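# Sort lettered boxes onto desks with matching plates

## Task

Every box carries a letter on its top face. Move each box onto the office desk whose front-edge plate bears the same letter; a box whose letter appears on no plate stays where it is. The robot must not topple or finish leaning, or the task fails. A box counts as placed only if it stays there without the robot holding it.

## Robot and tools

Robot: a Hello Robot Stretch 4 with one arm. It has an omni-wheel base, a lift on a mast, a telescoping arm that reaches forward, a three-joint wrist (yaw, pitch, roll) and a two-finger gripper. It stands about 1.6 m tall, and the base rim lies within 0.23 m of the base origin. Loose objects may occasionally get nudged by outside forces.

Frames: the base frame sits on the floor under the base centre, with x forward, y left and z up. hand_pose is reported in this frame. It marks the point midway between the fingers, 0.015 m behind the tips, and it can be somewhat inaccurate. The odometry frame is the base frame where the scene began. base_odometry heading runs from -3.142 to 3.142, positive to the left, and counts wheel slip as real motion. If turned_by_wheels and turned_by_imu differ by more than about 0.1 rad, the base probably bumped or slipped.

Tool execute_actions: {"actions": [one action] or [], "cameras": list}. Allowed cameras are head_camera, head_left_camera, head_right_camera, wrist_camera or all. Leaving it out, null or ["all"] gives every camera; [] gives none. An action may hold "base", "joints" or both, plus optional "pace" and "contact_limits". Alternatively it holds only {"end_of_arm": "enable_torque"}, which turns back on any wrist or gripper motor that switched itself off.
- base: exactly one relative offset from where the base last reported itself. translate_m is a straight drive in metres, forward positive, -2 to 2. strafe_m is a sideways move in metres, left positive, -2 to 2. rotate_rad is a turn in place in radians, counter-clockwise (left) positive, -3.2 to 3.2.
- joints: absolute target positions, given by name. lift_m runs 0 to 1.2 m. arm_m runs 0 to 0.55 m of extension. wrist_yaw_rad runs -1.134 to 4.276: 0 points forward, positive is left, 3.14 is folded back, and above 3.4 the arm may block it. wrist_pitch_rad runs -1.117 to 4.259: 0 is level, 1.57 points straight down. wrist_roll_rad runs -1.117 to 4.259: at 0 the fingers are level, and positive turns clockwise as seen from behind. gripper_m runs 0 to 0.08 m and is the gap between the fingers. A target beyond a range is clipped and reported. Any other bad value or an unknown key rejects the whole call.
- pace: "slow", "default", "fast" or "max". Base speeds are 0.1, 0.3, 0.4 or 0.6 m/s and turn rates 1, 2, 3 or 4 rad/s. Once the lift is above 0.2 these are reduced, down to 0.3 m/s and 1 rad/s at 1.2.
- contact_limits: only {"arm_m": 0 to 0.75}, the push the arm may exert before it stops. The default is 0.5.
Every motion starts together. A single action lasts at most 15 s. Parts left out of an action may still be pushing toward older targets.

Other tools: wait {seconds 0-10} returns state and images without commanding anything. zoom_image {camera, region [x0,y0,x1,y1] in pixels, at most 504x504} enlarges part of that camera's latest image. read_manual returns only licence text. finished_scene {scene: 1 or 2} ends that scene for good and reports whether it succeeded.

Cameras: head_camera is 420x560 and looks forward and down; turn the base to see elsewhere. head_left_camera and head_right_camera are 420x672 fisheyes that look more steeply down and show the base and arm. wrist_camera is 616x392 and looks along the fingers, with the fingertips low in the frame.

Result lines: base_status and joint_status describe how each motion ended. "done" means it arrived; for the base it means the wheels turned the full amount, even if they slipped. "off_target" means it stopped short and may still be pushing. "contact_stop_at_<key>" means it hit something; that part goes limp, so the lift may sink and the base may roll. "limit_stop_at_<name>" is a built-in limit; "limit_stop_at_tilt" means the robot leans more than 6 degrees, and lift, arm and wheels go limp. "limit_stop_at_own_body" means a self-collision, which is likely with the gripper pitched up (below -0.2) while rolled (below -0.4 or above 4). "torque_fault" means a wrist or gripper motor went limp and needs enable_torque. on_its_own lists things not commanded by this call; its "held at" is the target being held, not the actual position. lidar_m gives 12 distances, one per 30-degree sector, counter-clockwise from straight ahead (4th is left, 7th behind, 10th right). "-" means nothing is seen or it is closer than 0.25 m. The lidar covers about 0.15 m up to robot height, so table tops show up. wrist_depth_mm is a 7x7 grid of depth values in mm. base_tilt is in degrees. motor_effort is in percent, with the peak shown in brackets; it is noisy and carries a fixed offset.

Gripping: command gripper_m below the box's width. While squeezing, the reading stays above the command and the effort moves away from 0. After closing, "off_target" usually means something is held. If the gripper effort stays beyond about 50 the gripper faults and may drop the object. A good first move to unfold the wrist is lift_m 0.4 with wrist_yaw_rad 0.

Avoid: turning or driving while holding more than 1 kg with arm_m above 0.2, especially at fast or max pace, since the robot can tip. Avoid hard steady pushes or pulls, more so with the gripper high or with a high contact limit. Avoid pressing the gripper into things, which causes torque faults. Avoid dropping, slamming or knocking over objects. Set boxes down fully on the correct desk and let go before ending the scene. Shorter robot motion time is better.

Each tool is called after "Emit:" by a JSON object that holds its "name" and its "arguments", one argument or row to a line.

## Session

Emit:
{"name": "execute_actions", "arguments": {
  "actions": [
    {"joints":{"lift_m":0.4,"wrist_yaw_rad":0}}
  ],
  "cameras": ["head_camera"]
}}

Scene clock: 2.40 s.
base_odometry: x=+0.000 y=+0.000 heading=+0.000 (m, m, rad; odometry frame)
turned_by_wheels: +0.000 (rad since the last result)
turned_by_imu: -0.001 (rad since the last result)
base_tilt: forward=+0.4 right=+0.3 (deg)
lidar_m: 0.84 0.84 0.98 1.61 1.63 1.04 0.87 0.87 1.02 1.30 1.29 1.01
base_status: not commanded
joint_positions: lift_m=+0.400 arm_m=-0.002 wrist_yaw_rad=+0.000 wrist_pitch_rad=+0.019 wrist_roll_rad=-0.007 gripper_m=+0.040
joint_status: all done
motor_effort: lift_m=+24(25) arm_m=-1(1) wrist_yaw_rad=-2(7) wrist_pitch_rad=-7(7) wrist_roll_rad=-1(1) gripper_m=+0(1) wheel_0=+0(0) wheel_1=+0(0) wheel_2=+0(0) (%)
hand_pose: x=+0.3817 y=-0.0873 z=+0.5737 quat_wxyz=(+1.000, -0.004, +0.010, +0.000) (m; base frame)
wrist_depth_mm: 559 580 621 661 707 768 809 / 564 591 634 661 699 768 820 / 569 597 627 668 715 768 809 / 569 597 640 676 732 778 831 / 569 603 647 676 741 788 842 / 574 603 135 691 149 798 842 / - - - 691 - - -
pictures: head_camera
Images, in order (width x height): head_camera 420x560.

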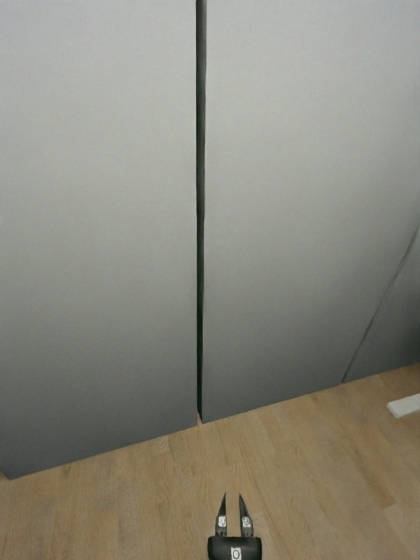

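Emit:
{"name": "execute_actions", "arguments": {
  "actions": [
    {"base":{"rotate_rad":1.6}}
  ],
  "cameras": ["head_camera"]
}}

Scene clock: 8.27 s.
base_odometry: x=+0.000 y=+0.000 heading=+1.600 (m, m, rad; odometry frame)
turned_by_wheels: +1.600 (rad since the last result)
turned_by_imu: +1.561 (rad since the last result)
base_tilt: forward=+0.4 right=+0.3 (deg)
lidar_m: 1.60 1.62 1.02 0.85 0.85 1.02 1.31 1.29 0.98 0.83 0.84 0.98
base_status: done
joint_positions: lift_m=+0.400 arm_m=-0.002 wrist_yaw_rad=+0.000 wrist_pitch_rad=+0.019 wrist_roll_rad=-0.007 gripper_m=+0.040
joint_status: not commanded
motor_effort: lift_m=+22(24) arm_m=-1(1) wrist_yaw_rad=-2(2) wrist_pitch_rad=-6(4) wrist_roll_rad=+0(0) gripper_m=-1(1) wheel_0=-1(5) wheel_1=-1(6) wheel_2=+0(6) (%)
hand_pose: x=+0.3817 y=-0.0874 z=+0.5738 quat_wxyz=(+1.000, -0.004, +0.010, +0.000) (m; base frame)
wrist_depth_mm: 1229 1281 1336 1464 1499 1618 1708 / 1205 1308 1336 1464 1576 1661 1756 / 1229 1336 1397 1499 1576 1661 1808 / 1255 1336 1430 1464 1537 1661 1863 / 1281 1308 1397 1464 1618 1756 1808 / 1255 1366 135 1499 150 1708 1708 / - - - 1397 - - -
pictures: head_camera
Images, in order (width x height): head_camera 420x560.

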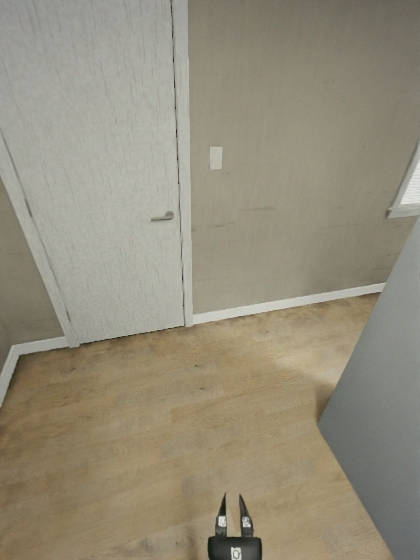

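Emit:
{"name": "execute_actions", "arguments": {
  "actions": [
    {"base":{"rotate_rad":3.1}}
  ],
  "cameras": ["head_camera"]
}}

Scene clock: 12.20 s.
base_odometry: x=+0.000 y=+0.000 heading=-1.583 (m, m, rad; odometry frame)
turned_by_wheels: +3.100 (rad since the last result)
turned_by_imu: +3.027 (rad since the last result)
base_tilt: forward=+0.5 right=+0.3 (deg)
lidar_m: 1.29 1.27 1.04 0.85 0.83 0.95 1.62 1.61 1.07 0.85 0.85 0.99
base_status: done
joint_positions: lift_m=+0.400 arm_m=-0.002 wrist_yaw_rad=+0.000 wrist_pitch_rad=+0.019 wrist_roll_rad=-0.007 gripper_m=+0.040
joint_status: not commanded
motor_effort: lift_m=+22(22) arm_m=-1(1) wrist_yaw_rad=+0(1) wrist_pitch_rad=-5(8) wrist_roll_rad=+0(0) gripper_m=-1(1) wheel_0=+1(6) wheel_1=+1(6) wheel_2=+1(5) (%)
hand_pose: x=+0.3817 y=-0.0874 z=+0.5738 quat_wxyz=(+1.000, -0.004, +0.010, +0.000) (m; base frame)
wrist_depth_mm: 1618 1756 1808 1921 1397 946 750 / 1661 1708 1756 1983 1397 960 768 / 1078 1308 1397 1863 1336 976 759 / 1618 1756 1863 1983 1397 960 759 / 1661 1708 1863 1921 1397 960 759 / 1661 1618 135 1618 149 904 750 / - - - 1336 - - -
pictures: head_camera
Images, in order (width x height): head_camera 420x560.

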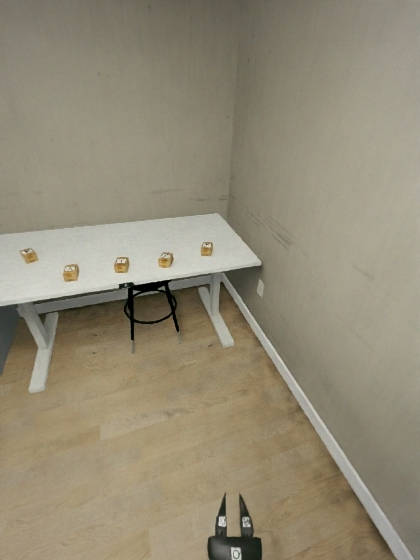

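Emit:
{"name": "zoom_image", "arguments": {
  "camera": "head_camera",
  "region": [0, 230, 240, 300]
}}

Region (0, 230, 240, 300) of head_camera's 420x560 image, scaled by 2.100, with more detail than that image has; it fills the top 147 rows of this view, and the rest is white.

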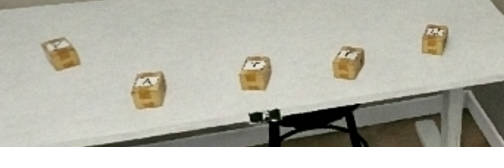

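Get closer.

Emit:
{"name": "execute_actions", "arguments": {
  "actions": [
    {"base":{"strafe_m":0.5}}
  ],
  "cameras": []
}}

Emit:
{"name": "execute_actions", "arguments": {
  "actions": [
    {"base":{"translate_m":0.5}}
  ],
  "cameras": ["head_camera"]
}}

Scene clock: 20.60 s.
base_odometry: x=+0.500 y=-0.006 heading=-1.583 (m, m, rad; odometry frame)
turned_by_wheels: +0.000 (rad since the last result)
turned_by_imu: +0.000 (rad since the last result)
base_tilt: forward=+0.4 right=+0.3 (deg)
lidar_m: 1.14 0.88 0.45 0.35 0.35 0.41 0.69 1.75 1.63 1.32 1.35 1.38
base_status: done
joint_positions: lift_m=+0.400 arm_m=-0.002 wrist_yaw_rad=+0.000 wrist_pitch_rad=+0.019 wrist_roll_rad=-0.007 gripper_m=+0.040
joint_status: not commanded
motor_effort: lift_m=+22(22) arm_m=-1(1) wrist_yaw_rad=-2(1) wrist_pitch_rad=-7(9) wrist_roll_rad=-1(0) gripper_m=-1(0) wheel_0=+1(8) wheel_1=-1(8) wheel_2=+1(5) (%)
hand_pose: x=+0.3817 y=-0.0874 z=+0.5738 quat_wxyz=(+1.000, -0.004, +0.010, +0.000) (m; base frame)
wrist_depth_mm: 1308 1576 1708 1808 1921 1576 1229 / 1336 1537 1708 1808 1921 1576 1229 / 1229 1160 1229 1308 1430 1537 1229 / 1366 1661 1756 1808 1983 1499 1255 / 1366 1618 1756 1863 1921 1576 1229 / 1336 1576 135 1576 149 1499 1229 / - - - 1430 - - -
pictures: none
No camera images: the call's "cameras" was empty. Leave "cameras" out to get every camera's image.

Scene clock: 23.77 s.
base_odometry: x=+0.494 y=-0.506 heading=-1.583 (m, m, rad; odometry frame)
turned_by_wheels: +0.000 (rad since the last result)
turned_by_imu: -0.003 (rad since the last result)
base_tilt: forward=+0.4 right=+0.3 (deg)
lidar_m: 0.67 0.67 0.64 0.51 0.52 0.61 0.99 2.21 1.40 1.20 1.18 0.82
base_status: done
joint_positions: lift_m=+0.400 arm_m=-0.002 wrist_yaw_rad=+0.000 wrist_pitch_rad=+0.019 wrist_roll_rad=-0.007 gripper_m=+0.040
joint_status: not commanded
motor_effort: lift_m=+22(22) arm_m=-1(1) wrist_yaw_rad=+0(2) wrist_pitch_rad=-5(6) wrist_roll_rad=+0(0) gripper_m=-3(2) wheel_0=+1(5) wheel_1=-1(4) wheel_2=+0(8) (%)
hand_pose: x=+0.3817 y=-0.0874 z=+0.5738 quat_wxyz=(+1.000, -0.004, +0.010, +0.000) (m; base frame)
wrist_depth_mm: 1098 1138 1205 1281 1397 1366 1078 / 1078 508 1229 1308 1397 1366 1078 / 668 699 732 723 691 768 842 / 1118 1182 1255 1336 1464 1281 1098 / 1118 1160 1255 1308 1464 1205 1098 / 1118 1182 134 1366 149 1205 1060 / - - - 1336 - - -
pictures: head_camera
Images, in order (width x height): head_camera 420x560.

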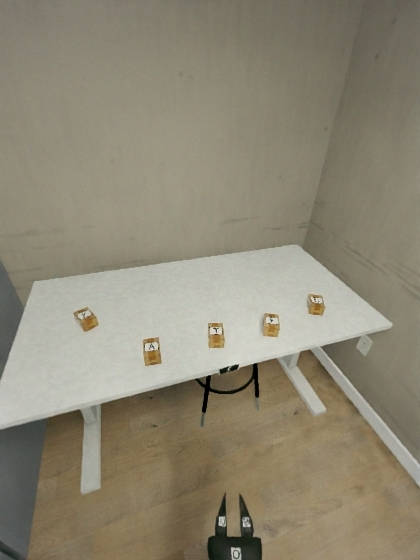

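Emit:
{"name": "zoom_image", "arguments": {
  "camera": "head_camera",
  "region": [60, 280, 340, 390]
}}

Region (60, 280, 340, 390) of head_camera's 420x560 image, scaled by 1.800, with more detail than that image has; it fills the top 198 rows of this view, and the rest is white.

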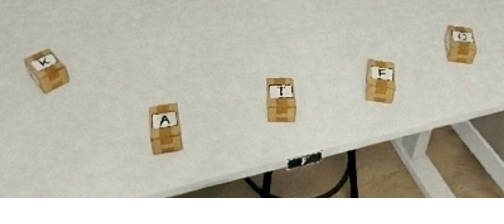

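Emit:
{"name": "zoom_image", "arguments": {
  "camera": "head_camera",
  "region": [200, 355, 260, 385]
}}

Region (200, 355, 260, 385) of head_camera's 420x560 image, scaled by 8.400, with more detail than that image has.

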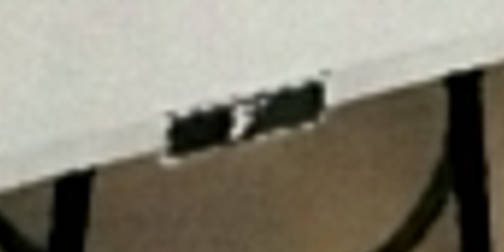

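Emit:
{"name": "execute_actions", "arguments": {
  "actions": [
    {"base":{"rotate_rad":3.14}}
  ],
  "cameras": []
}}

Emit:
{"name": "execute_actions", "arguments": {
  "actions": [
    {"base":{"translate_m":1.5}}
  ],
  "cameras": []
}}

Emit:
{"name": "execute_actions", "arguments": {
  "actions": [
    {"base":{"rotate_rad":-1.57}}
  ],
  "cameras": ["head_camera"]
}}

Scene clock: 34.87 s.
base_odometry: x=+0.494 y=-0.506 heading=+1.557 (m, m, rad; odometry frame)
turned_by_wheels: +3.140 (rad since the last result)
turned_by_imu: +3.066 (rad since the last result)
base_tilt: forward=+0.5 right=+0.3 (deg)
lidar_m: 0.94 2.24 1.44 1.19 1.16 0.84 0.64 0.65 0.66 0.51 0.52 0.60
base_status: done
joint_positions: lift_m=+0.400 arm_m=-0.002 wrist_yaw_rad=+0.000 wrist_pitch_rad=+0.019 wrist_roll_rad=-0.007 gripper_m=+0.040
joint_status: not commanded
motor_effort: lift_m=+22(22) arm_m=-1(1) wrist_yaw_rad=-2(2) wrist_pitch_rad=-6(5) wrist_roll_rad=+0(0) gripper_m=-2(2) wheel_0=+2(6) wheel_1=-1(7) wheel_2=+0(6) (%)
hand_pose: x=+0.3818 y=-0.0874 z=+0.5738 quat_wxyz=(+1.000, -0.004, +0.010, +0.000) (m; base frame)
wrist_depth_mm: 1708 1808 - - 715 492 394 / 1708 1808 - - 707 496 399 / 1708 1863 - - 715 500 397 / 1756 1863 - - 732 500 394 / 1756 1863 - - 732 500 397 / 1618 1756 135 1138 150 477 402 / - - - 1098 - - -
pictures: none
No camera images: the call's "cameras" was empty. Leave "cameras" out to get every camera's image.

Scene clock: 41.37 s.
base_odometry: x=+0.513 y=+0.994 heading=+1.556 (m, m, rad; odometry frame)
turned_by_wheels: -0.001 (rad since the last result)
turned_by_imu: +0.201 (rad since the last result)
base_tilt: forward=+0.4 right=+0.4 (deg)
lidar_m: 0.85 0.87 1.08 1.52 1.55 1.94 1.49 0.31 0.25 0.25 1.43 0.94
base_status: done
joint_positions: lift_m=+0.400 arm_m=-0.002 wrist_yaw_rad=+0.000 wrist_pitch_rad=+0.020 wrist_roll_rad=-0.007 gripper_m=+0.040
joint_status: not commanded
motor_effort: lift_m=+21(22) arm_m=+0(1) wrist_yaw_rad=-2(44) wrist_pitch_rad=-6(8) wrist_roll_rad=+0(0) gripper_m=+1(0) wheel_0=+7(34) wheel_1=-10(20) wheel_2=-6(18) (%)
hand_pose: x=+0.3815 y=-0.0874 z=+0.5738 quat_wxyz=(+1.000, -0.004, +0.010, +0.000) (m; base frame)
wrist_depth_mm: 603 615 627 640 654 668 683 / 603 621 634 640 661 676 699 / 603 627 634 647 668 683 699 / 609 627 640 661 668 691 707 / 615 634 647 661 676 699 707 / 627 634 134 668 149 699 723 / - - - 668 - - -
pictures: none
No camera images: the call's "cameras" was empty. Leave "cameras" out to get every camera's image.

Scene clock: 44.00 s.
base_odometry: x=+0.515 y=+1.025 heading=+0.158 (m, m, rad; odometry frame)
turned_by_wheels: -1.398 (rad since the last result)
turned_by_imu: -1.205 (rad since the last result)
base_tilt: forward=+0.4 right=+0.3 (deg)
lidar_m: 1.73 1.00 0.80 0.81 0.90 1.49 1.57 1.77 2.13 0.34 0.25 0.25
base_status: rotate_rad contact_stop (by the wheels' count: -1.398 of -1.570)
joint_positions: lift_m=+0.400 arm_m=-0.002 wrist_yaw_rad=+0.000 wrist_pitch_rad=+0.020 wrist_roll_rad=-0.007 gripper_m=+0.040
joint_status: not commanded
on_its_own: the wheels are slack since a contact_stop
motor_effort: lift_m=+20(22) arm_m=+0(1) wrist_yaw_rad=-2(100) wrist_pitch_rad=-3(9) wrist_roll_rad=+0(4) gripper_m=-1(0) wheel_0=+0(35) wheel_1=+0(9) wheel_2=+0(20) (%)
hand_pose: x=+0.3816 y=-0.0874 z=+0.5740 quat_wxyz=(+1.000, -0.004, +0.010, +0.000) (m; base frame)
wrist_depth_mm: 904 1138 1756 - - - - / 904 1182 1756 - - - 252 / 904 1205 1756 - - - 254 / 931 1229 1863 - - - 253 / 946 1229 1863 - - - 248 / 917 1160 134 1756 150 1756 245 / - - - 1397 - - -
pictures: head_camera
Images, in order (width x height): head_camera 420x560.

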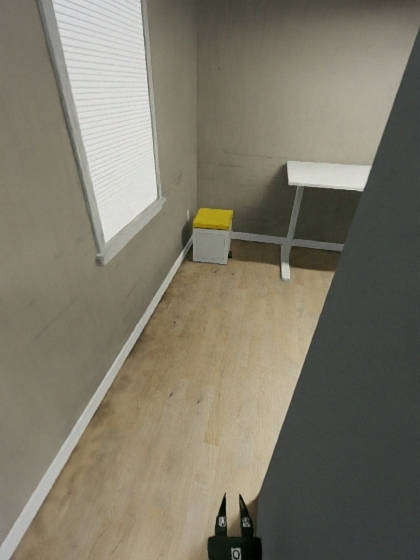

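Rubbing on the partition. Strafe left.

Emit:
{"name": "execute_actions", "arguments": {
  "actions": [
    {"base":{"strafe_m":0.35}}
  ],
  "cameras": []
}}

Emit:
{"name": "execute_actions", "arguments": {
  "actions": [
    {"base":{"translate_m":1.4}}
  ],
  "cameras": ["head_camera","head_right_camera"]
}}

Scene clock: 48.70 s.
base_odometry: x=+0.460 y=+1.371 heading=+0.158 (m, m, rad; odometry frame)
turned_by_wheels: +0.000 (rad since the last result)
turned_by_imu: +0.000 (rad since the last result)
base_tilt: forward=+0.4 right=+0.3 (deg)
lidar_m: 1.06 0.59 0.46 0.45 0.52 0.84 1.49 1.67 2.50 0.53 0.51 2.52
base_status: done
joint_positions: lift_m=+0.400 arm_m=-0.002 wrist_yaw_rad=+0.000 wrist_pitch_rad=+0.020 wrist_roll_rad=-0.007 gripper_m=+0.040
joint_status: not commanded
motor_effort: lift_m=+19(20) arm_m=+0(0) wrist_yaw_rad=-2(2) wrist_pitch_rad=-6(7) wrist_roll_rad=+0(0) gripper_m=-1(1) wheel_0=+2(8) wheel_1=-2(7) wheel_2=+0(4) (%)
hand_pose: x=+0.3816 y=-0.0874 z=+0.5740 quat_wxyz=(+1.000, -0.004, +0.010, +0.000) (m; base frame)
wrist_depth_mm: 544 707 1060 - - - - / 549 715 1078 - - - - / 554 723 1098 - - - - / 559 732 1118 - - - - / 559 723 1118 - - - - / 559 707 134 1661 150 1921 1708 / - - - 1397 - - -
pictures: none
No camera images: the call's "cameras" was empty. Leave "cameras" out to get every camera's image.

Scene clock: 54.87 s.
base_odometry: x=+1.842 y=+1.591 heading=+0.159 (m, m, rad; odometry frame)
turned_by_wheels: +0.001 (rad since the last result)
turned_by_imu: +0.069 (rad since the last result)
base_tilt: forward=+0.4 right=+0.3 (deg)
lidar_m: 0.31 0.25 0.25 0.25 0.25 0.46 2.88 0.96 1.40 2.22 1.32 1.24
base_status: done
joint_positions: lift_m=+0.400 arm_m=-0.002 wrist_yaw_rad=+0.000 wrist_pitch_rad=+0.020 wrist_roll_rad=-0.007 gripper_m=+0.040
joint_status: not commanded
motor_effort: lift_m=+20(20) arm_m=+0(0) wrist_yaw_rad=-2(4) wrist_pitch_rad=-7(7) wrist_roll_rad=+1(1) gripper_m=+0(1) wheel_0=-8(8) wheel_1=+26(29) wheel_2=-12(14) (%)
hand_pose: x=+0.3816 y=-0.0874 z=+0.5740 quat_wxyz=(+1.000, -0.004, +0.010, +0.000) (m; base frame)
wrist_depth_mm: 233 293 397 723 1537 1464 1366 / 236 303 430 723 1537 1464 1397 / 237 306 439 741 1576 1499 1397 / 240 307 442 741 1576 1499 1430 / 240 309 445 768 1255 931 1430 / 239 294 135 768 150 904 1397 / - - - 741 - - -
pictures: head_camera, head_right_camera
Images, in order (width x height): head_camera 420x560, head_right_camera 420x672.

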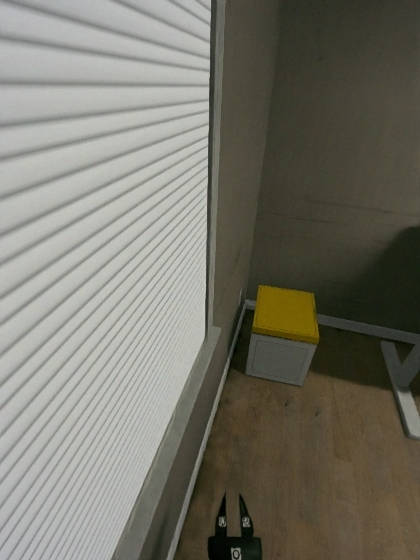

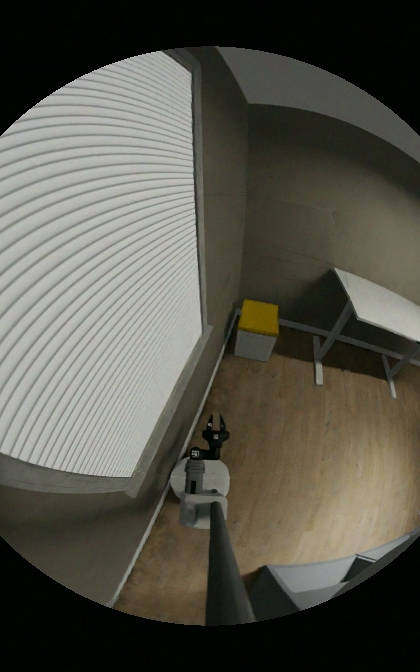

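Heading is off; hit the wall. Strafe right and turn right.

Emit:
{"name": "execute_actions", "arguments": {
  "actions": [
    {"base":{"strafe_m":-0.5}}
  ],
  "cameras": []
}}

Emit:
{"name": "execute_actions", "arguments": {
  "actions": [
    {"base":{"rotate_rad":-1.0}}
  ],
  "cameras": ["head_camera"]
}}

Scene clock: 59.60 s.
base_odometry: x=+1.921 y=+1.097 heading=+0.159 (m, m, rad; odometry frame)
turned_by_wheels: +0.000 (rad since the last result)
turned_by_imu: -0.004 (rad since the last result)
base_tilt: forward=+0.4 right=+0.3 (deg)
lidar_m: 1.11 0.75 0.63 0.63 0.82 1.47 0.85 0.94 1.68 1.88 1.10 0.99
base_status: done
joint_positions: lift_m=+0.400 arm_m=-0.002 wrist_yaw_rad=+0.000 wrist_pitch_rad=+0.020 wrist_roll_rad=-0.007 gripper_m=+0.040
joint_status: not commanded
motor_effort: lift_m=+20(20) arm_m=+0(0) wrist_yaw_rad=-1(1) wrist_pitch_rad=-5(7) wrist_roll_rad=+0(0) gripper_m=-1(0) wheel_0=+0(7) wheel_1=+0(24) wheel_2=-1(12) (%)
hand_pose: x=+0.3816 y=-0.0874 z=+0.5740 quat_wxyz=(+1.000, -0.004, +0.010, +0.000) (m; base frame)
wrist_depth_mm: 707 917 1336 1537 1464 1397 759 / 715 917 1281 1576 1430 1336 976 / 715 917 1308 1618 1430 1366 1281 / 732 931 1336 1618 1499 1366 1308 / 723 931 1008 946 1499 1397 1118 / 723 891 135 931 149 1366 1138 / - - - 946 - - -
pictures: none
No camera images: the call's "cameras" was empty. Leave "cameras" out to get every camera's image.

Scene clock: 61.30 s.
base_odometry: x=+1.921 y=+1.097 heading=-0.841 (m, m, rad; odometry frame)
turned_by_wheels: -1.000 (rad since the last result)
turned_by_imu: -0.978 (rad since the last result)
base_tilt: forward=+0.4 right=+0.3 (deg)
lidar_m: 1.05 0.99 1.14 0.74 0.64 0.65 0.83 1.64 0.83 0.99 1.89 1.81
base_status: done
joint_positions: lift_m=+0.400 arm_m=-0.002 wrist_yaw_rad=+0.000 wrist_pitch_rad=+0.020 wrist_roll_rad=-0.007 gripper_m=+0.040
joint_status: not commanded
motor_effort: lift_m=+20(20) arm_m=+0(0) wrist_yaw_rad=-1(2) wrist_pitch_rad=-8(5) wrist_roll_rad=+1(0) gripper_m=+0(1) wheel_0=+0(7) wheel_1=+1(4) wheel_2=-1(4) (%)
hand_pose: x=+0.3816 y=-0.0874 z=+0.5740 quat_wxyz=(+1.000, -0.004, +0.010, +0.000) (m; base frame)
wrist_depth_mm: 788 788 1661 - - - - / 1160 1060 1205 1205 - - - / 1336 1499 1756 - - - - / 1308 1499 1756 - - - - / 1336 1537 1708 - - - - / 1366 1499 134 1756 150 1863 1708 / - - - 1397 - - -
pictures: head_camera
Images, in order (width x height): head_camera 420x560.

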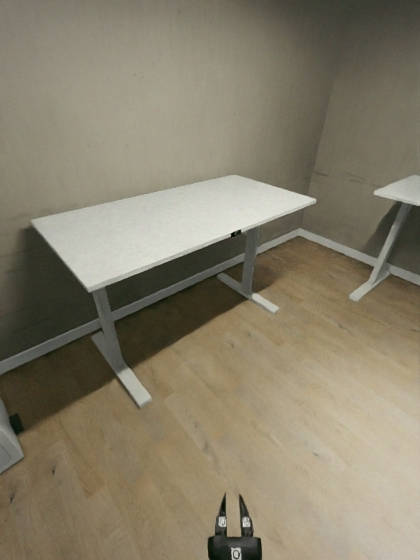

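Emit:
{"name": "zoom_image", "arguments": {
  "camera": "head_camera",
  "region": [215, 220, 255, 245]
}}

Region (215, 220, 255, 245) of head_camera's 420x560 image, scaled by 12.600, with more detail than that image has; it fills the top 315 rows of this view, and the rest is white.

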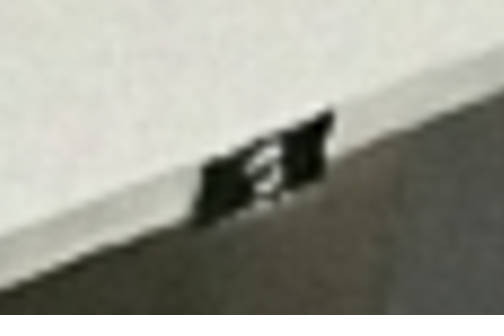

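Emit:
{"name": "execute_actions", "arguments": {
  "actions": [
    {"base":{"translate_m":0.5},"joints":{"lift_m":0.55}}
  ],
  "cameras": ["wrist_camera"]
}}

Scene clock: 67.30 s.
base_odometry: x=+2.254 y=+0.724 heading=-0.841 (m, m, rad; odometry frame)
turned_by_wheels: +0.000 (rad since the last result)
turned_by_imu: -0.004 (rad since the last result)
base_tilt: forward=+0.4 right=+0.3 (deg)
lidar_m: 0.65 0.55 0.58 0.90 0.97 0.99 1.25 1.16 1.17 1.44 1.93 1.06
base_status: done
joint_positions: lift_m=+0.550 arm_m=-0.002 wrist_yaw_rad=+0.000 wrist_pitch_rad=+0.020 wrist_roll_rad=-0.007 gripper_m=+0.040
joint_status: all done
motor_effort: lift_m=+23(26) arm_m=+0(0) wrist_yaw_rad=-1(1) wrist_pitch_rad=-6(9) wrist_roll_rad=+0(0) gripper_m=+0(0) wheel_0=+0(4) wheel_1=+0(5) wheel_2=+0(8) (%)
hand_pose: x=+0.3816 y=-0.0874 z=+0.7237 quat_wxyz=(+1.000, -0.004, +0.010, +0.000) (m; base frame)
wrist_depth_mm: 377 430 1336 1537 1921 - - / 569 591 597 691 1863 - - / 1008 1138 1281 1499 1205 - - / 1025 1182 1366 1618 1863 - - / 1042 1205 1366 1661 1863 - - / 1042 1182 134 1661 149 - - / - - - 1576 - - -
pictures: wrist_camera
Images, in order (width x height): wrist_camera 616x392.

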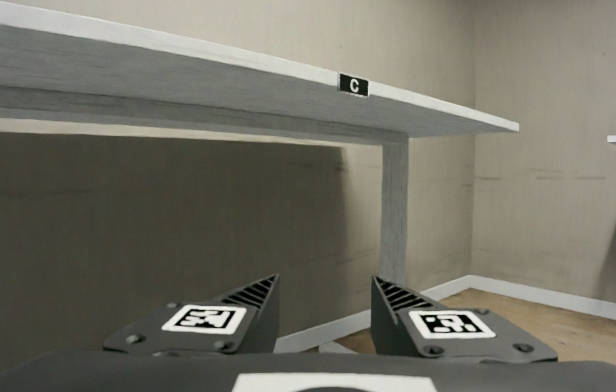

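C. Now the other desk.

Emit:
{"name": "execute_actions", "arguments": {
  "actions": [
    {"base":{"rotate_rad":-1.0}}
  ],
  "cameras": ["wrist_camera","head_camera"]
}}

Scene clock: 70.67 s.
base_odometry: x=+2.254 y=+0.724 heading=-1.841 (m, m, rad; odometry frame)
turned_by_wheels: -1.000 (rad since the last result)
turned_by_imu: -0.978 (rad since the last result)
base_tilt: forward=+0.4 right=+0.3 (deg)
lidar_m: 1.95 0.98 0.62 0.56 0.91 0.91 0.97 0.98 1.29 1.17 1.19 1.48
base_status: done
joint_positions: lift_m=+0.550 arm_m=-0.002 wrist_yaw_rad=+0.000 wrist_pitch_rad=+0.020 wrist_roll_rad=-0.007 gripper_m=+0.040
joint_status: not commanded
motor_effort: lift_m=+23(23) arm_m=+0(0) wrist_yaw_rad=-1(1) wrist_pitch_rad=-6(7) wrist_roll_rad=+0(1) gripper_m=+0(1) wheel_0=+2(6) wheel_1=+0(6) wheel_2=-1(3) (%)
hand_pose: x=+0.3816 y=-0.0874 z=+0.7237 quat_wxyz=(+1.000, -0.004, +0.010, +0.000) (m; base frame)
wrist_depth_mm: - - - - - - 1576 / - - - - - - 1618 / - - - - - - 1708 / - - - - - - 1708 / - - - - - - 1708 / - - 135 - 150 1708 1661 / - - - 1708 - - -
pictures: head_camera, wrist_camera
Images, in order (width x height): head_camera 420x560, wrist_camera 616x392.

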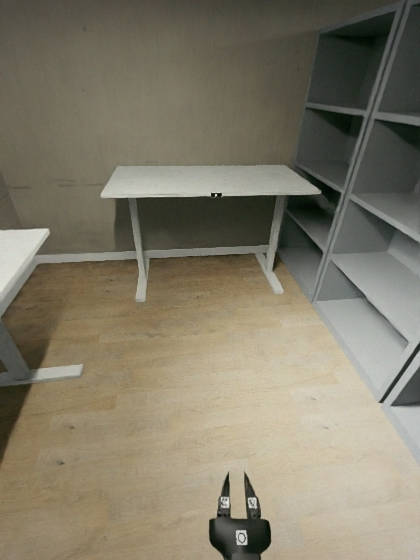

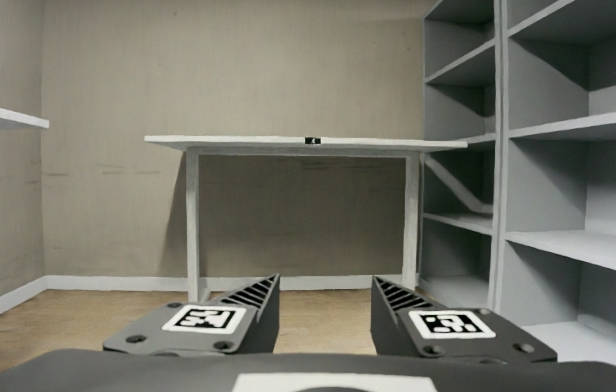

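Emit:
{"name": "execute_actions", "arguments": {
  "actions": [
    {"base":{"translate_m":1.2}}
  ],
  "cameras": ["wrist_camera","head_camera"]
}}

Scene clock: 77.27 s.
base_odometry: x=+1.934 y=-0.432 heading=-1.841 (m, m, rad; odometry frame)
turned_by_wheels: +0.000 (rad since the last result)
turned_by_imu: -0.007 (rad since the last result)
base_tilt: forward=+0.5 right=+0.3 (deg)
lidar_m: 0.74 0.77 0.98 0.74 0.75 0.92 2.20 2.19 1.11 1.00 1.01 0.82
base_status: done
joint_positions: lift_m=+0.550 arm_m=-0.002 wrist_yaw_rad=+0.000 wrist_pitch_rad=+0.020 wrist_roll_rad=-0.007 gripper_m=+0.040
joint_status: not commanded
motor_effort: lift_m=+23(23) arm_m=+0(0) wrist_yaw_rad=-1(1) wrist_pitch_rad=-8(6) wrist_roll_rad=+1(1) gripper_m=-2(0) wheel_0=+1(4) wheel_1=-1(3) wheel_2=+0(7) (%)
hand_pose: x=+0.3816 y=-0.0874 z=+0.7237 quat_wxyz=(+1.000, -0.004, +0.010, +0.000) (m; base frame)
wrist_depth_mm: 1205 1229 1281 1308 1366 1366 1366 / 569 591 609 597 661 647 715 / 854 1255 1308 1308 1366 960 1397 / 1281 1255 1308 1366 1397 1430 1397 / 1229 1255 1308 1366 1397 1430 1397 / 904 1281 135 1366 149 1008 1464 / - - - 1336 - - -
pictures: head_camera, wrist_camera
Images, in order (width x height): head_camera 420x560, wrist_camera 616x392.

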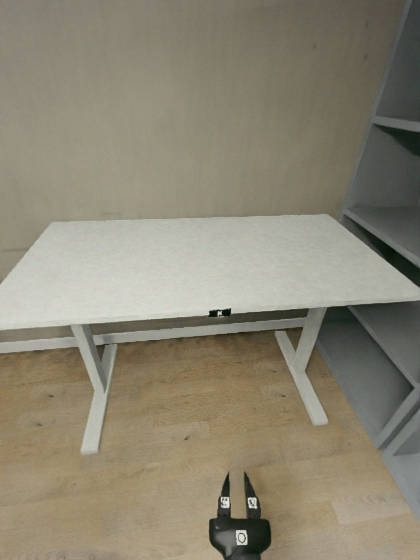

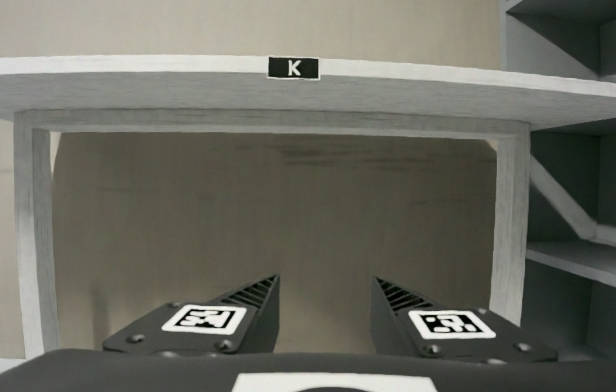

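Emit:
{"name": "execute_actions", "arguments": {
  "actions": [
    {"base":{"rotate_rad":3.14},"joints":{"lift_m":0.2},"pace":"fast"}
  ],
  "cameras": []
}}

Emit:
{"name": "execute_actions", "arguments": {
  "actions": [
    {"base":{"translate_m":1.65},"pace":"max"}
  ],
  "cameras": []
}}

Emit:
{"name": "execute_actions", "arguments": {
  "actions": [
    {"base":{"rotate_rad":1.57}}
  ],
  "cameras": ["head_camera"]
}}

Scene clock: 84.03 s.
base_odometry: x=+1.934 y=-0.432 heading=+1.299 (m, m, rad; odometry frame)
turned_by_wheels: +3.140 (rad since the last result)
turned_by_imu: +3.066 (rad since the last result)
base_tilt: forward=+0.4 right=+0.3 (deg)
lidar_m: 2.17 2.20 1.11 0.98 1.02 0.87 0.74 0.77 0.98 0.74 0.74 0.93
base_status: done
joint_positions: lift_m=+0.200 arm_m=-0.002 wrist_yaw_rad=+0.000 wrist_pitch_rad=+0.020 wrist_roll_rad=-0.007 gripper_m=+0.040
joint_status: all done
motor_effort: lift_m=+14(25) arm_m=+0(0) wrist_yaw_rad=-2(2) wrist_pitch_rad=-7(8) wrist_roll_rad=+1(0) gripper_m=+0(1) wheel_0=+1(9) wheel_1=+0(6) wheel_2=+0(9) (%)
hand_pose: x=+0.3817 y=-0.0874 z=+0.3744 quat_wxyz=(+1.000, -0.004, +0.010, +0.000) (m; base frame)
wrist_depth_mm: 1808 1863 1863 1983 - - 1756 / 1756 1863 1863 1921 - - 1863 / 1808 1863 1863 1983 - - 1756 / 1808 1921 1921 - - 1576 1756 / 1863 1808 1921 - 1863 1661 1618 / 1118 1229 135 1229 149 1308 1160 / - - - 976 - - -
pictures: none
No camera images: the call's "cameras" was empty. Leave "cameras" out to get every camera's image.

Scene clock: 88.33 s.
base_odometry: x=+2.377 y=+1.157 heading=+1.299 (m, m, rad; odometry frame)
turned_by_wheels: +0.000 (rad since the last result)
turned_by_imu: -0.007 (rad since the last result)
base_tilt: forward=+0.4 right=+0.3 (deg)
lidar_m: 0.52 0.54 0.67 1.40 1.35 1.58 3.18 0.89 0.59 0.92 0.64 0.63
base_status: done
joint_positions: lift_m=+0.200 arm_m=-0.002 wrist_yaw_rad=+0.000 wrist_pitch_rad=+0.020 wrist_roll_rad=-0.007 gripper_m=+0.040
joint_status: not commanded
motor_effort: lift_m=+14(14) arm_m=+0(0) wrist_yaw_rad=-2(2) wrist_pitch_rad=-8(5) wrist_roll_rad=+0(0) gripper_m=+0(1) wheel_0=-2(7) wheel_1=+0(9) wheel_2=+1(14) (%)
hand_pose: x=+0.3816 y=-0.0874 z=+0.3744 quat_wxyz=(+1.000, -0.004, +0.010, +0.000) (m; base frame)
wrist_depth_mm: 332 340 349 362 375 387 399 / 332 343 353 364 375 387 397 / 334 347 355 368 377 392 402 / 340 349 359 370 382 394 410 / 342 351 362 377 384 399 413 / 345 351 135 375 150 402 415 / - - - 377 - - -
pictures: none
No camera images: the call's "cameras" was empty. Leave "cameras" out to get every camera's image.

Scene clock: 90.40 s.
base_odometry: x=+2.377 y=+1.157 heading=+2.869 (m, m, rad; odometry frame)
turned_by_wheels: +1.570 (rad since the last result)
turned_by_imu: +1.533 (rad since the last result)
base_tilt: forward=+0.4 right=+0.3 (deg)
lidar_m: 1.43 1.32 1.59 2.40 0.83 0.59 0.93 0.65 0.65 0.53 0.51 0.66
base_status: done
joint_positions: lift_m=+0.200 arm_m=-0.002 wrist_yaw_rad=+0.000 wrist_pitch_rad=+0.020 wrist_roll_rad=-0.007 gripper_m=+0.040
joint_status: not commanded
motor_effort: lift_m=+15(15) arm_m=+0(1) wrist_yaw_rad=-1(1) wrist_pitch_rad=-7(6) wrist_roll_rad=+1(1) gripper_m=+0(1) wheel_0=-1(7) wheel_1=+1(6) wheel_2=+2(7) (%)
hand_pose: x=+0.3817 y=-0.0874 z=+0.3744 quat_wxyz=(+1.000, -0.004, +0.010, +0.000) (m; base frame)
wrist_depth_mm: 1229 - - - 1205 732 569 / 1366 - - - 1229 750 554 / 1042 - - - 1281 750 564 / 1430 - - - 1255 750 564 / 1281 1618 - - 1229 750 554 / 991 1138 135 1229 150 707 554 / - - - 946 - - -
pictures: head_camera
Images, in order (width x height): head_camera 420x560.

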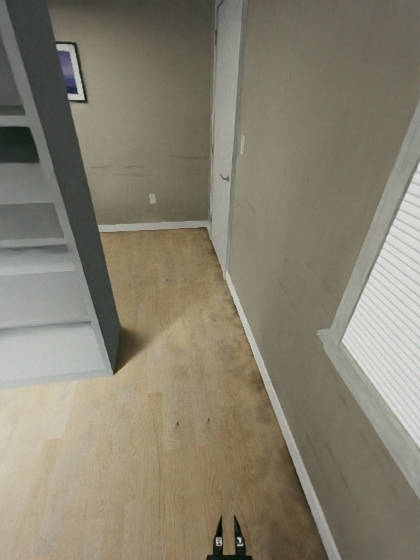

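Emit:
{"name": "execute_actions", "arguments": {
  "actions": [
    {"base":{"rotate_rad":0.17}}
  ],
  "cameras": []
}}

Emit:
{"name": "execute_actions", "arguments": {
  "actions": [
    {"base":{"translate_m":1.2}}
  ],
  "cameras": ["head_camera"]
}}

Scene clock: 93.73 s.
base_odometry: x=+2.377 y=+1.157 heading=+3.039 (m, m, rad; odometry frame)
turned_by_wheels: +0.170 (rad since the last result)
turned_by_imu: +0.165 (rad since the last result)
base_tilt: forward=+0.5 right=+0.3 (deg)
lidar_m: 1.46 1.33 1.79 1.95 0.71 0.60 0.65 0.66 0.56 0.54 0.54 0.75
base_status: done
joint_positions: lift_m=+0.200 arm_m=-0.002 wrist_yaw_rad=+0.000 wrist_pitch_rad=+0.020 wrist_roll_rad=-0.007 gripper_m=+0.040
joint_status: not commanded
motor_effort: lift_m=+15(15) arm_m=+0(0) wrist_yaw_rad=-2(1) wrist_pitch_rad=-5(6) wrist_roll_rad=+1(1) gripper_m=-1(0) wheel_0=+0(5) wheel_1=+0(6) wheel_2=+0(5) (%)
hand_pose: x=+0.3817 y=-0.0874 z=+0.3744 quat_wxyz=(+1.000, -0.004, +0.010, +0.000) (m; base frame)
wrist_depth_mm: 1397 1255 - - - 1098 750 / 1537 1499 - - - 1098 741 / 1537 1160 - - - 1118 768 / 1537 1537 - - - 1098 759 / 1537 1430 1808 - 1863 1098 759 / 1078 1060 134 1205 149 976 750 / - - - 960 - - -
pictures: none
No camera images: the call's "cameras" was empty. Leave "cameras" out to get every camera's image.

Scene clock: 99.23 s.
base_odometry: x=+1.183 y=+1.280 heading=+3.039 (m, m, rad; odometry frame)
turned_by_wheels: +0.000 (rad since the last result)
turned_by_imu: -0.006 (rad since the last result)
base_tilt: forward=+0.5 right=+0.4 (deg)
lidar_m: 2.22 0.54 0.39 0.38 2.45 1.77 1.85 0.76 0.59 0.56 0.59 0.83
base_status: done
joint_positions: lift_m=+0.200 arm_m=-0.002 wrist_yaw_rad=+0.000 wrist_pitch_rad=+0.020 wrist_roll_rad=-0.007 gripper_m=+0.040
joint_status: not commanded
motor_effort: lift_m=+15(15) arm_m=-1(0) wrist_yaw_rad=-2(2) wrist_pitch_rad=-8(7) wrist_roll_rad=+0(0) gripper_m=+0(1) wheel_0=+0(6) wheel_1=+0(4) wheel_2=+0(6) (%)
hand_pose: x=+0.3817 y=-0.0874 z=+0.3744 quat_wxyz=(+1.000, -0.004, +0.010, +0.000) (m; base frame)
wrist_depth_mm: - - - 1983 1983 1025 732 / - - - - 1983 1060 750 / - - - - - 1060 741 / - - - - - 1060 750 / 1983 - - - 1863 1060 741 / 1098 1205 134 1205 150 960 732 / - - - 960 - - -
pictures: head_camera
Images, in order (width x height): head_camera 420x560.

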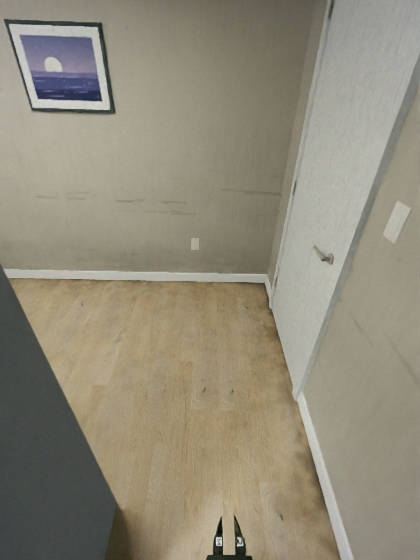

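Emit:
{"name": "execute_actions", "arguments": {
  "actions": [
    {"base":{"translate_m":1.3}}
  ],
  "cameras": []
}}

Emit:
{"name": "execute_actions", "arguments": {
  "actions": [
    {"base":{"rotate_rad":1.6}}
  ],
  "cameras": []
}}

Emit:
{"name": "execute_actions", "arguments": {
  "actions": [
    {"base":{"translate_m":1.5},"joints":{"lift_m":0.75,"gripper_m":0.08}}
  ],
  "cameras": ["head_camera","wrist_camera"]
}}

Scene clock: 108.53 s.
base_odometry: x=-0.110 y=+1.413 heading=+3.039 (m, m, rad; odometry frame)
turned_by_wheels: +0.000 (rad since the last result)
turned_by_imu: -0.008 (rad since the last result)
base_tilt: forward=+0.4 right=+0.3 (deg)
lidar_m: 0.95 1.00 1.35 2.38 1.09 0.84 2.46 0.79 0.54 0.47 0.57 0.78
base_status: done
joint_positions: lift_m=+0.200 arm_m=-0.002 wrist_yaw_rad=+0.000 wrist_pitch_rad=+0.020 wrist_roll_rad=-0.007 gripper_m=+0.040
joint_status: not commanded
motor_effort: lift_m=+15(15) arm_m=-1(0) wrist_yaw_rad=-1(1) wrist_pitch_rad=-6(5) wrist_roll_rad=+0(0) gripper_m=-1(1) wheel_0=+1(5) wheel_1=+0(4) wheel_2=+1(8) (%)
hand_pose: x=+0.3817 y=-0.0874 z=+0.3744 quat_wxyz=(+1.000, -0.004, +0.010, +0.000) (m; base frame)
wrist_depth_mm: 741 732 723 723 715 715 707 / 741 741 732 715 732 707 723 / 750 741 750 750 723 723 715 / 750 759 732 741 732 732 715 / 759 750 759 750 741 741 715 / 768 759 135 750 150 732 715 / - - - 759 - - -
pictures: none
No camera images: the call's "cameras" was empty. Leave "cameras" out to get every camera's image.

Scene clock: 110.60 s.
base_odometry: x=-0.110 y=+1.413 heading=-1.644 (m, m, rad; odometry frame)
turned_by_wheels: +1.600 (rad since the last result)
turned_by_imu: +1.562 (rad since the last result)
base_tilt: forward=+0.4 right=+0.3 (deg)
lidar_m: 2.37 1.07 0.86 2.12 0.80 0.53 0.49 0.55 0.76 0.93 1.01 1.37
base_status: done
joint_positions: lift_m=+0.200 arm_m=-0.002 wrist_yaw_rad=+0.000 wrist_pitch_rad=+0.020 wrist_roll_rad=-0.007 gripper_m=+0.040
joint_status: not commanded
motor_effort: lift_m=+15(15) arm_m=-1(1) wrist_yaw_rad=-2(2) wrist_pitch_rad=-8(6) wrist_roll_rad=+1(1) gripper_m=+0(2) wheel_0=+0(7) wheel_1=-1(5) wheel_2=-1(7) (%)
hand_pose: x=+0.3817 y=-0.0874 z=+0.3744 quat_wxyz=(+1.000, -0.004, +0.010, +0.000) (m; base frame)
wrist_depth_mm: 1098 1537 - - - - 1366 / 1118 1576 - - - - 1366 / 1118 1576 - - - - 1336 / 1138 1576 - - - - 1336 / 1138 1576 - - - 1808 1336 / 1042 1205 134 1205 149 1308 1160 / - - - 960 - - -
pictures: none
No camera images: the call's "cameras" was empty. Leave "cameras" out to get every camera's image.

Scene clock: 117.10 s.
base_odometry: x=-0.220 y=-0.083 heading=-1.644 (m, m, rad; odometry frame)
turned_by_wheels: +0.000 (rad since the last result)
turned_by_imu: -0.008 (rad since the last result)
base_tilt: forward=+0.4 right=+0.3 (deg)
lidar_m: 0.87 0.91 0.77 0.71 0.76 1.06 2.05 1.40 1.00 0.98 1.02 0.92
base_status: done
joint_positions: lift_m=+0.750 arm_m=-0.002 wrist_yaw_rad=+0.000 wrist_pitch_rad=+0.020 wrist_roll_rad=-0.007 gripper_m=+0.080
joint_status: all done
motor_effort: lift_m=+23(27) arm_m=-1(1) wrist_yaw_rad=-1(2) wrist_pitch_rad=-7(10) wrist_roll_rad=+0(1) gripper_m=+1(1) wheel_0=+0(5) wheel_1=+0(4) wheel_2=+0(5) (%)
hand_pose: x=+0.3817 y=-0.0874 z=+0.9237 quat_wxyz=(+1.000, -0.004, +0.010, +0.000) (m; base frame)
wrist_depth_mm: 1042 1464 1464 1430 1397 1397 1366 / 1098 1464 1464 1464 1430 1430 1397 / 1098 1464 1464 1397 1430 1430 1366 / 1118 1499 1499 1464 1464 1430 1397 / 1042 1205 1255 1255 1281 1255 1229 / 741 759 145 732 676 132 778 / - - 140 1499 866 - -
pictures: head_camera, wrist_camera
Images, in order (width x height): head_camera 420x560, wrist_camera 616x392.

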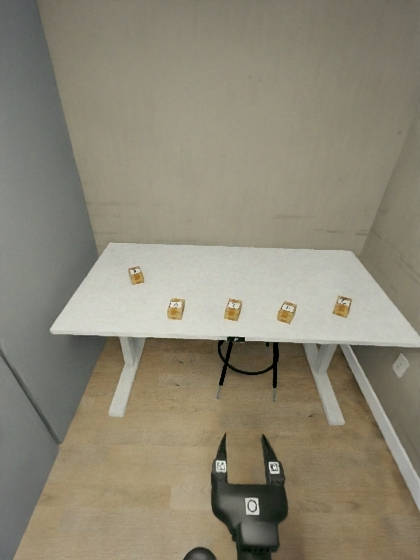

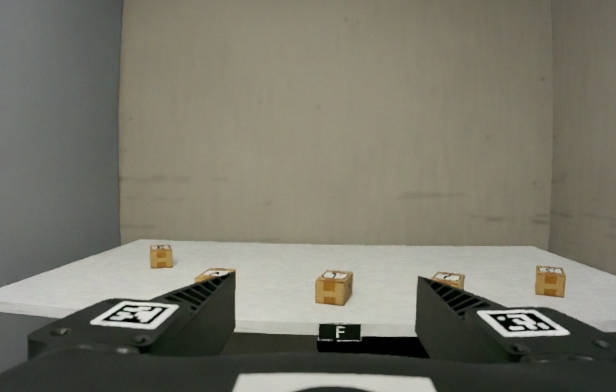

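Emit:
{"name": "execute_actions", "arguments": {
  "actions": [
    {"base":{"strafe_m":0.41}}
  ],
  "cameras": []
}}

Emit:
{"name": "execute_actions", "arguments": {
  "actions": [
    {"base":{"translate_m":0.42},"joints":{"arm_m":0.25}}
  ],
  "cameras": ["wrist_camera"]
}}

Scene clock: 125.13 s.
base_odometry: x=+0.189 y=-0.113 heading=-1.644 (m, m, rad; odometry frame)
turned_by_wheels: +0.000 (rad since the last result)
turned_by_imu: +0.000 (rad since the last result)
base_tilt: forward=+0.4 right=+0.3 (deg)
lidar_m: 0.88 0.44 0.33 0.30 0.34 0.49 2.04 1.94 1.41 1.38 1.27 0.93
base_status: done
joint_positions: lift_m=+0.750 arm_m=-0.002 wrist_yaw_rad=+0.000 wrist_pitch_rad=+0.020 wrist_roll_rad=-0.007 gripper_m=+0.080
joint_status: not commanded
motor_effort: lift_m=+24(23) arm_m=-1(1) wrist_yaw_rad=-1(1) wrist_pitch_rad=-4(6) wrist_roll_rad=+1(0) gripper_m=+0(1) wheel_0=+2(9) wheel_1=+0(8) wheel_2=+0(1) (%)
hand_pose: x=+0.3817 y=-0.0874 z=+0.9237 quat_wxyz=(+1.000, -0.004, +0.010, +0.000) (m; base frame)
wrist_depth_mm: 544 768 1430 1397 1397 1366 1397 / 549 788 1464 1464 1464 1430 1397 / 549 788 1464 1464 1430 1430 1430 / 559 788 1464 1464 1464 1430 1464 / 559 798 1229 1255 1281 1281 1281 / 564 647 145 732 668 132 759 / - - 140 1499 1464 - -
pictures: none
No camera images: the call's "cameras" was empty. Leave "cameras" out to get every camera's image.

Scene clock: 128.00 s.
base_odometry: x=+0.158 y=-0.532 heading=-1.644 (m, m, rad; odometry frame)
turned_by_wheels: +0.000 (rad since the last result)
turned_by_imu: -0.002 (rad since the last result)
base_tilt: forward=+0.4 right=+0.3 (deg)
lidar_m: 0.46 0.46 0.33 0.30 0.32 0.47 1.40 1.98 1.47 1.40 0.65 0.49
base_status: done
joint_positions: lift_m=+0.750 arm_m=+0.249 wrist_yaw_rad=+0.000 wrist_pitch_rad=+0.020 wrist_roll_rad=-0.007 gripper_m=+0.080
joint_status: all done
motor_effort: lift_m=+23(24) arm_m=+7(4) wrist_yaw_rad=-1(1) wrist_pitch_rad=-8(7) wrist_roll_rad=+1(0) gripper_m=+0(2) wheel_0=+1(4) wheel_1=-1(4) wheel_2=+2(6) (%)
hand_pose: x=+0.6324 y=-0.0874 z=+0.9237 quat_wxyz=(+1.000, -0.004, +0.010, +0.000) (m; base frame)
wrist_depth_mm: 530 759 798 778 759 768 750 / 539 759 788 788 778 759 768 / 544 788 788 788 778 778 768 / 544 798 809 788 788 778 778 / 549 798 798 798 809 798 778 / 539 647 145 723 676 133 788 / - - 141 574 539 - -
pictures: wrist_camera
Images, in order (width x height): wrist_camera 616x392.

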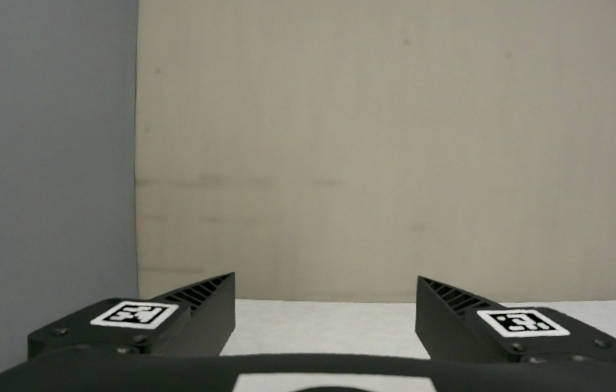

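Emit:
{"name": "execute_actions", "arguments": {
  "actions": [
    {"joints":{"lift_m":0.61,"arm_m":0.1}}
  ],
  "cameras": ["wrist_camera","head_left_camera"]
}}

Scene clock: 132.33 s.
base_odometry: x=+0.158 y=-0.532 heading=-1.644 (m, m, rad; odometry frame)
turned_by_wheels: +0.000 (rad since the last result)
turned_by_imu: -0.002 (rad since the last result)
base_tilt: forward=+0.4 right=+0.3 (deg)
lidar_m: 0.45 0.47 0.32 0.29 0.32 0.48 1.42 1.96 1.44 1.38 0.66 0.47
base_status: not commanded
joint_positions: lift_m=+0.610 arm_m=+0.101 wrist_yaw_rad=+0.000 wrist_pitch_rad=+0.020 wrist_roll_rad=-0.007 gripper_m=+0.080
joint_status: all done
motor_effort: lift_m=+14(19) arm_m=-7(7) wrist_yaw_rad=-1(2) wrist_pitch_rad=-6(6) wrist_roll_rad=+0(1) gripper_m=-1(1) wheel_0=+1(1) wheel_1=-1(1) wheel_2=+2(2) (%)
hand_pose: x=+0.4847 y=-0.0874 z=+0.7845 quat_wxyz=(+1.000, -0.004, +0.010, +0.000) (m; base frame)
wrist_depth_mm: 530 759 931 917 904 904 891 / 535 778 960 931 917 904 891 / 544 778 946 931 917 904 904 / 549 798 946 931 917 917 917 / 549 559 569 477 591 574 574 / 334 347 145 336 309 133 - / - - 140 265 249 - -
pictures: head_left_camera, wrist_camera
Images, in order (width x height): head_left_camera 420x672, wrist_camera 616x392.

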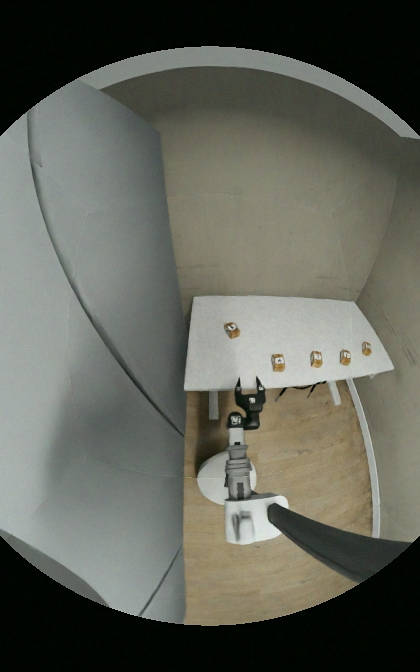

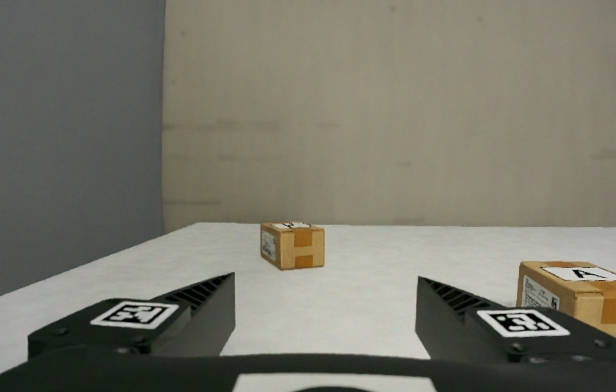

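Emit:
{"name": "execute_actions", "arguments": {
  "actions": [
    {"base":{"strafe_m":0.02},"joints":{"lift_m":0.585,"arm_m":0.33}}
  ],
  "cameras": ["wrist_camera"]
}}

Scene clock: 136.30 s.
base_odometry: x=+0.178 y=-0.533 heading=-1.644 (m, m, rad; odometry frame)
turned_by_wheels: +0.000 (rad since the last result)
turned_by_imu: -0.001 (rad since the last result)
base_tilt: forward=+0.4 right=+0.3 (deg)
lidar_m: 0.45 0.42 0.28 0.29 0.31 0.45 1.27 2.02 1.46 1.42 0.65 0.50
base_status: done
joint_positions: lift_m=+0.585 arm_m=+0.329 wrist_yaw_rad=+0.000 wrist_pitch_rad=+0.019 wrist_roll_rad=-0.007 gripper_m=+0.080
joint_status: all done
motor_effort: lift_m=+13(15) arm_m=+7(5) wrist_yaw_rad=-1(0) wrist_pitch_rad=-6(6) wrist_roll_rad=+1(1) gripper_m=+1(1) wheel_0=+2(6) wheel_1=-1(6) wheel_2=+0(2) (%)
hand_pose: x=+0.7124 y=-0.0874 z=+0.7595 quat_wxyz=(+1.000, -0.004, +0.010, +0.000) (m; base frame)
wrist_depth_mm: 508 715 707 699 691 683 683 / 512 715 715 715 699 691 676 / 512 715 723 715 699 699 691 / 521 723 723 715 715 707 691 / 492 436 389 246 459 452 452 / 259 272 145 241 242 132 - / - - 141 207 195 - -
pictures: wrist_camera
Images, in order (width x height): wrist_camera 616x392.

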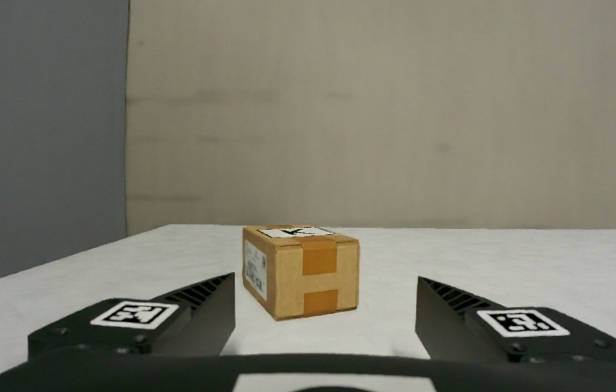

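Emit:
{"name": "execute_actions", "arguments": {
  "actions": [
    {"base":{"strafe_m":0.015},"joints":{"arm_m":0.45},"pace":"slow"}
  ],
  "cameras": ["wrist_camera"]
}}

Scene clock: 140.63 s.
base_odometry: x=+0.193 y=-0.534 heading=-1.644 (m, m, rad; odometry frame)
turned_by_wheels: +0.000 (rad since the last result)
turned_by_imu: -0.002 (rad since the last result)
base_tilt: forward=+0.4 right=+0.3 (deg)
lidar_m: 0.46 0.42 0.29 0.25 0.29 0.44 1.19 2.02 1.47 1.41 0.67 0.48
base_status: done
joint_positions: lift_m=+0.585 arm_m=+0.449 wrist_yaw_rad=+0.000 wrist_pitch_rad=+0.019 wrist_roll_rad=-0.007 gripper_m=+0.080
joint_status: all done
motor_effort: lift_m=+14(14) arm_m=+7(4) wrist_yaw_rad=-1(1) wrist_pitch_rad=-5(7) wrist_roll_rad=+1(0) gripper_m=-1(1) wheel_0=+0(5) wheel_1=+1(5) wheel_2=+0(1) (%)
hand_pose: x=+0.8323 y=-0.0874 z=+0.7595 quat_wxyz=(+1.000, -0.004, +0.010, +0.000) (m; base frame)
wrist_depth_mm: 480 597 591 585 580 569 569 / 488 597 591 585 585 580 569 / 492 603 603 591 585 585 574 / 500 609 603 597 591 585 580 / 469 436 449 211 459 455 449 / 260 271 145 135 150 133 - / - - 141 135 150 - -
pictures: wrist_camera
Images, in order (width x height): wrist_camera 616x392.

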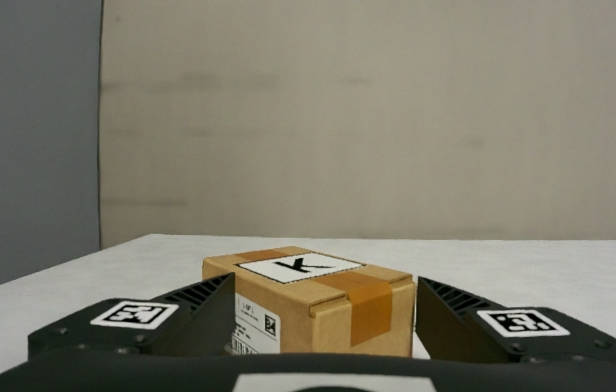

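Emit:
{"name": "execute_actions", "arguments": {
  "actions": [
    {"joints":{"gripper_m":0.02}}
  ],
  "cameras": ["wrist_camera"]
}}

Scene clock: 143.10 s.
base_odometry: x=+0.193 y=-0.534 heading=-1.644 (m, m, rad; odometry frame)
turned_by_wheels: +0.000 (rad since the last result)
turned_by_imu: -0.001 (rad since the last result)
base_tilt: forward=+0.4 right=+0.3 (deg)
lidar_m: 0.45 0.41 0.30 0.27 0.30 0.41 1.21 2.03 1.48 1.41 0.65 0.49
base_status: not commanded
joint_positions: lift_m=+0.585 arm_m=+0.449 wrist_yaw_rad=+0.000 wrist_pitch_rad=+0.019 wrist_roll_rad=-0.007 gripper_m=+0.020
joint_status: all done
motor_effort: lift_m=+14(14) arm_m=+7(7) wrist_yaw_rad=-1(1) wrist_pitch_rad=-6(6) wrist_roll_rad=+0(0) gripper_m=-2(1) wheel_0=+0(0) wheel_1=+0(0) wheel_2=+0(0) (%)
hand_pose: x=+0.8323 y=-0.0874 z=+0.7595 quat_wxyz=(+1.000, -0.004, +0.010, +0.000) (m; base frame)
wrist_depth_mm: 480 591 585 580 574 569 569 / 488 603 597 591 580 574 574 / 492 603 597 597 585 574 574 / 496 603 597 591 591 585 580 / 469 436 389 210 459 455 449 / 242 252 202 158 134 271 255 / - - - - - - -
pictures: wrist_camera
Images, in order (width x height): wrist_camera 616x392.

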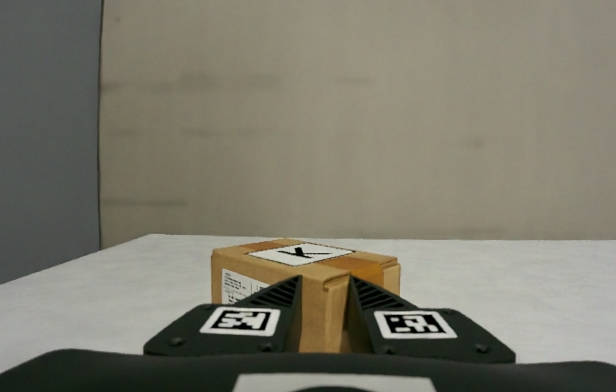

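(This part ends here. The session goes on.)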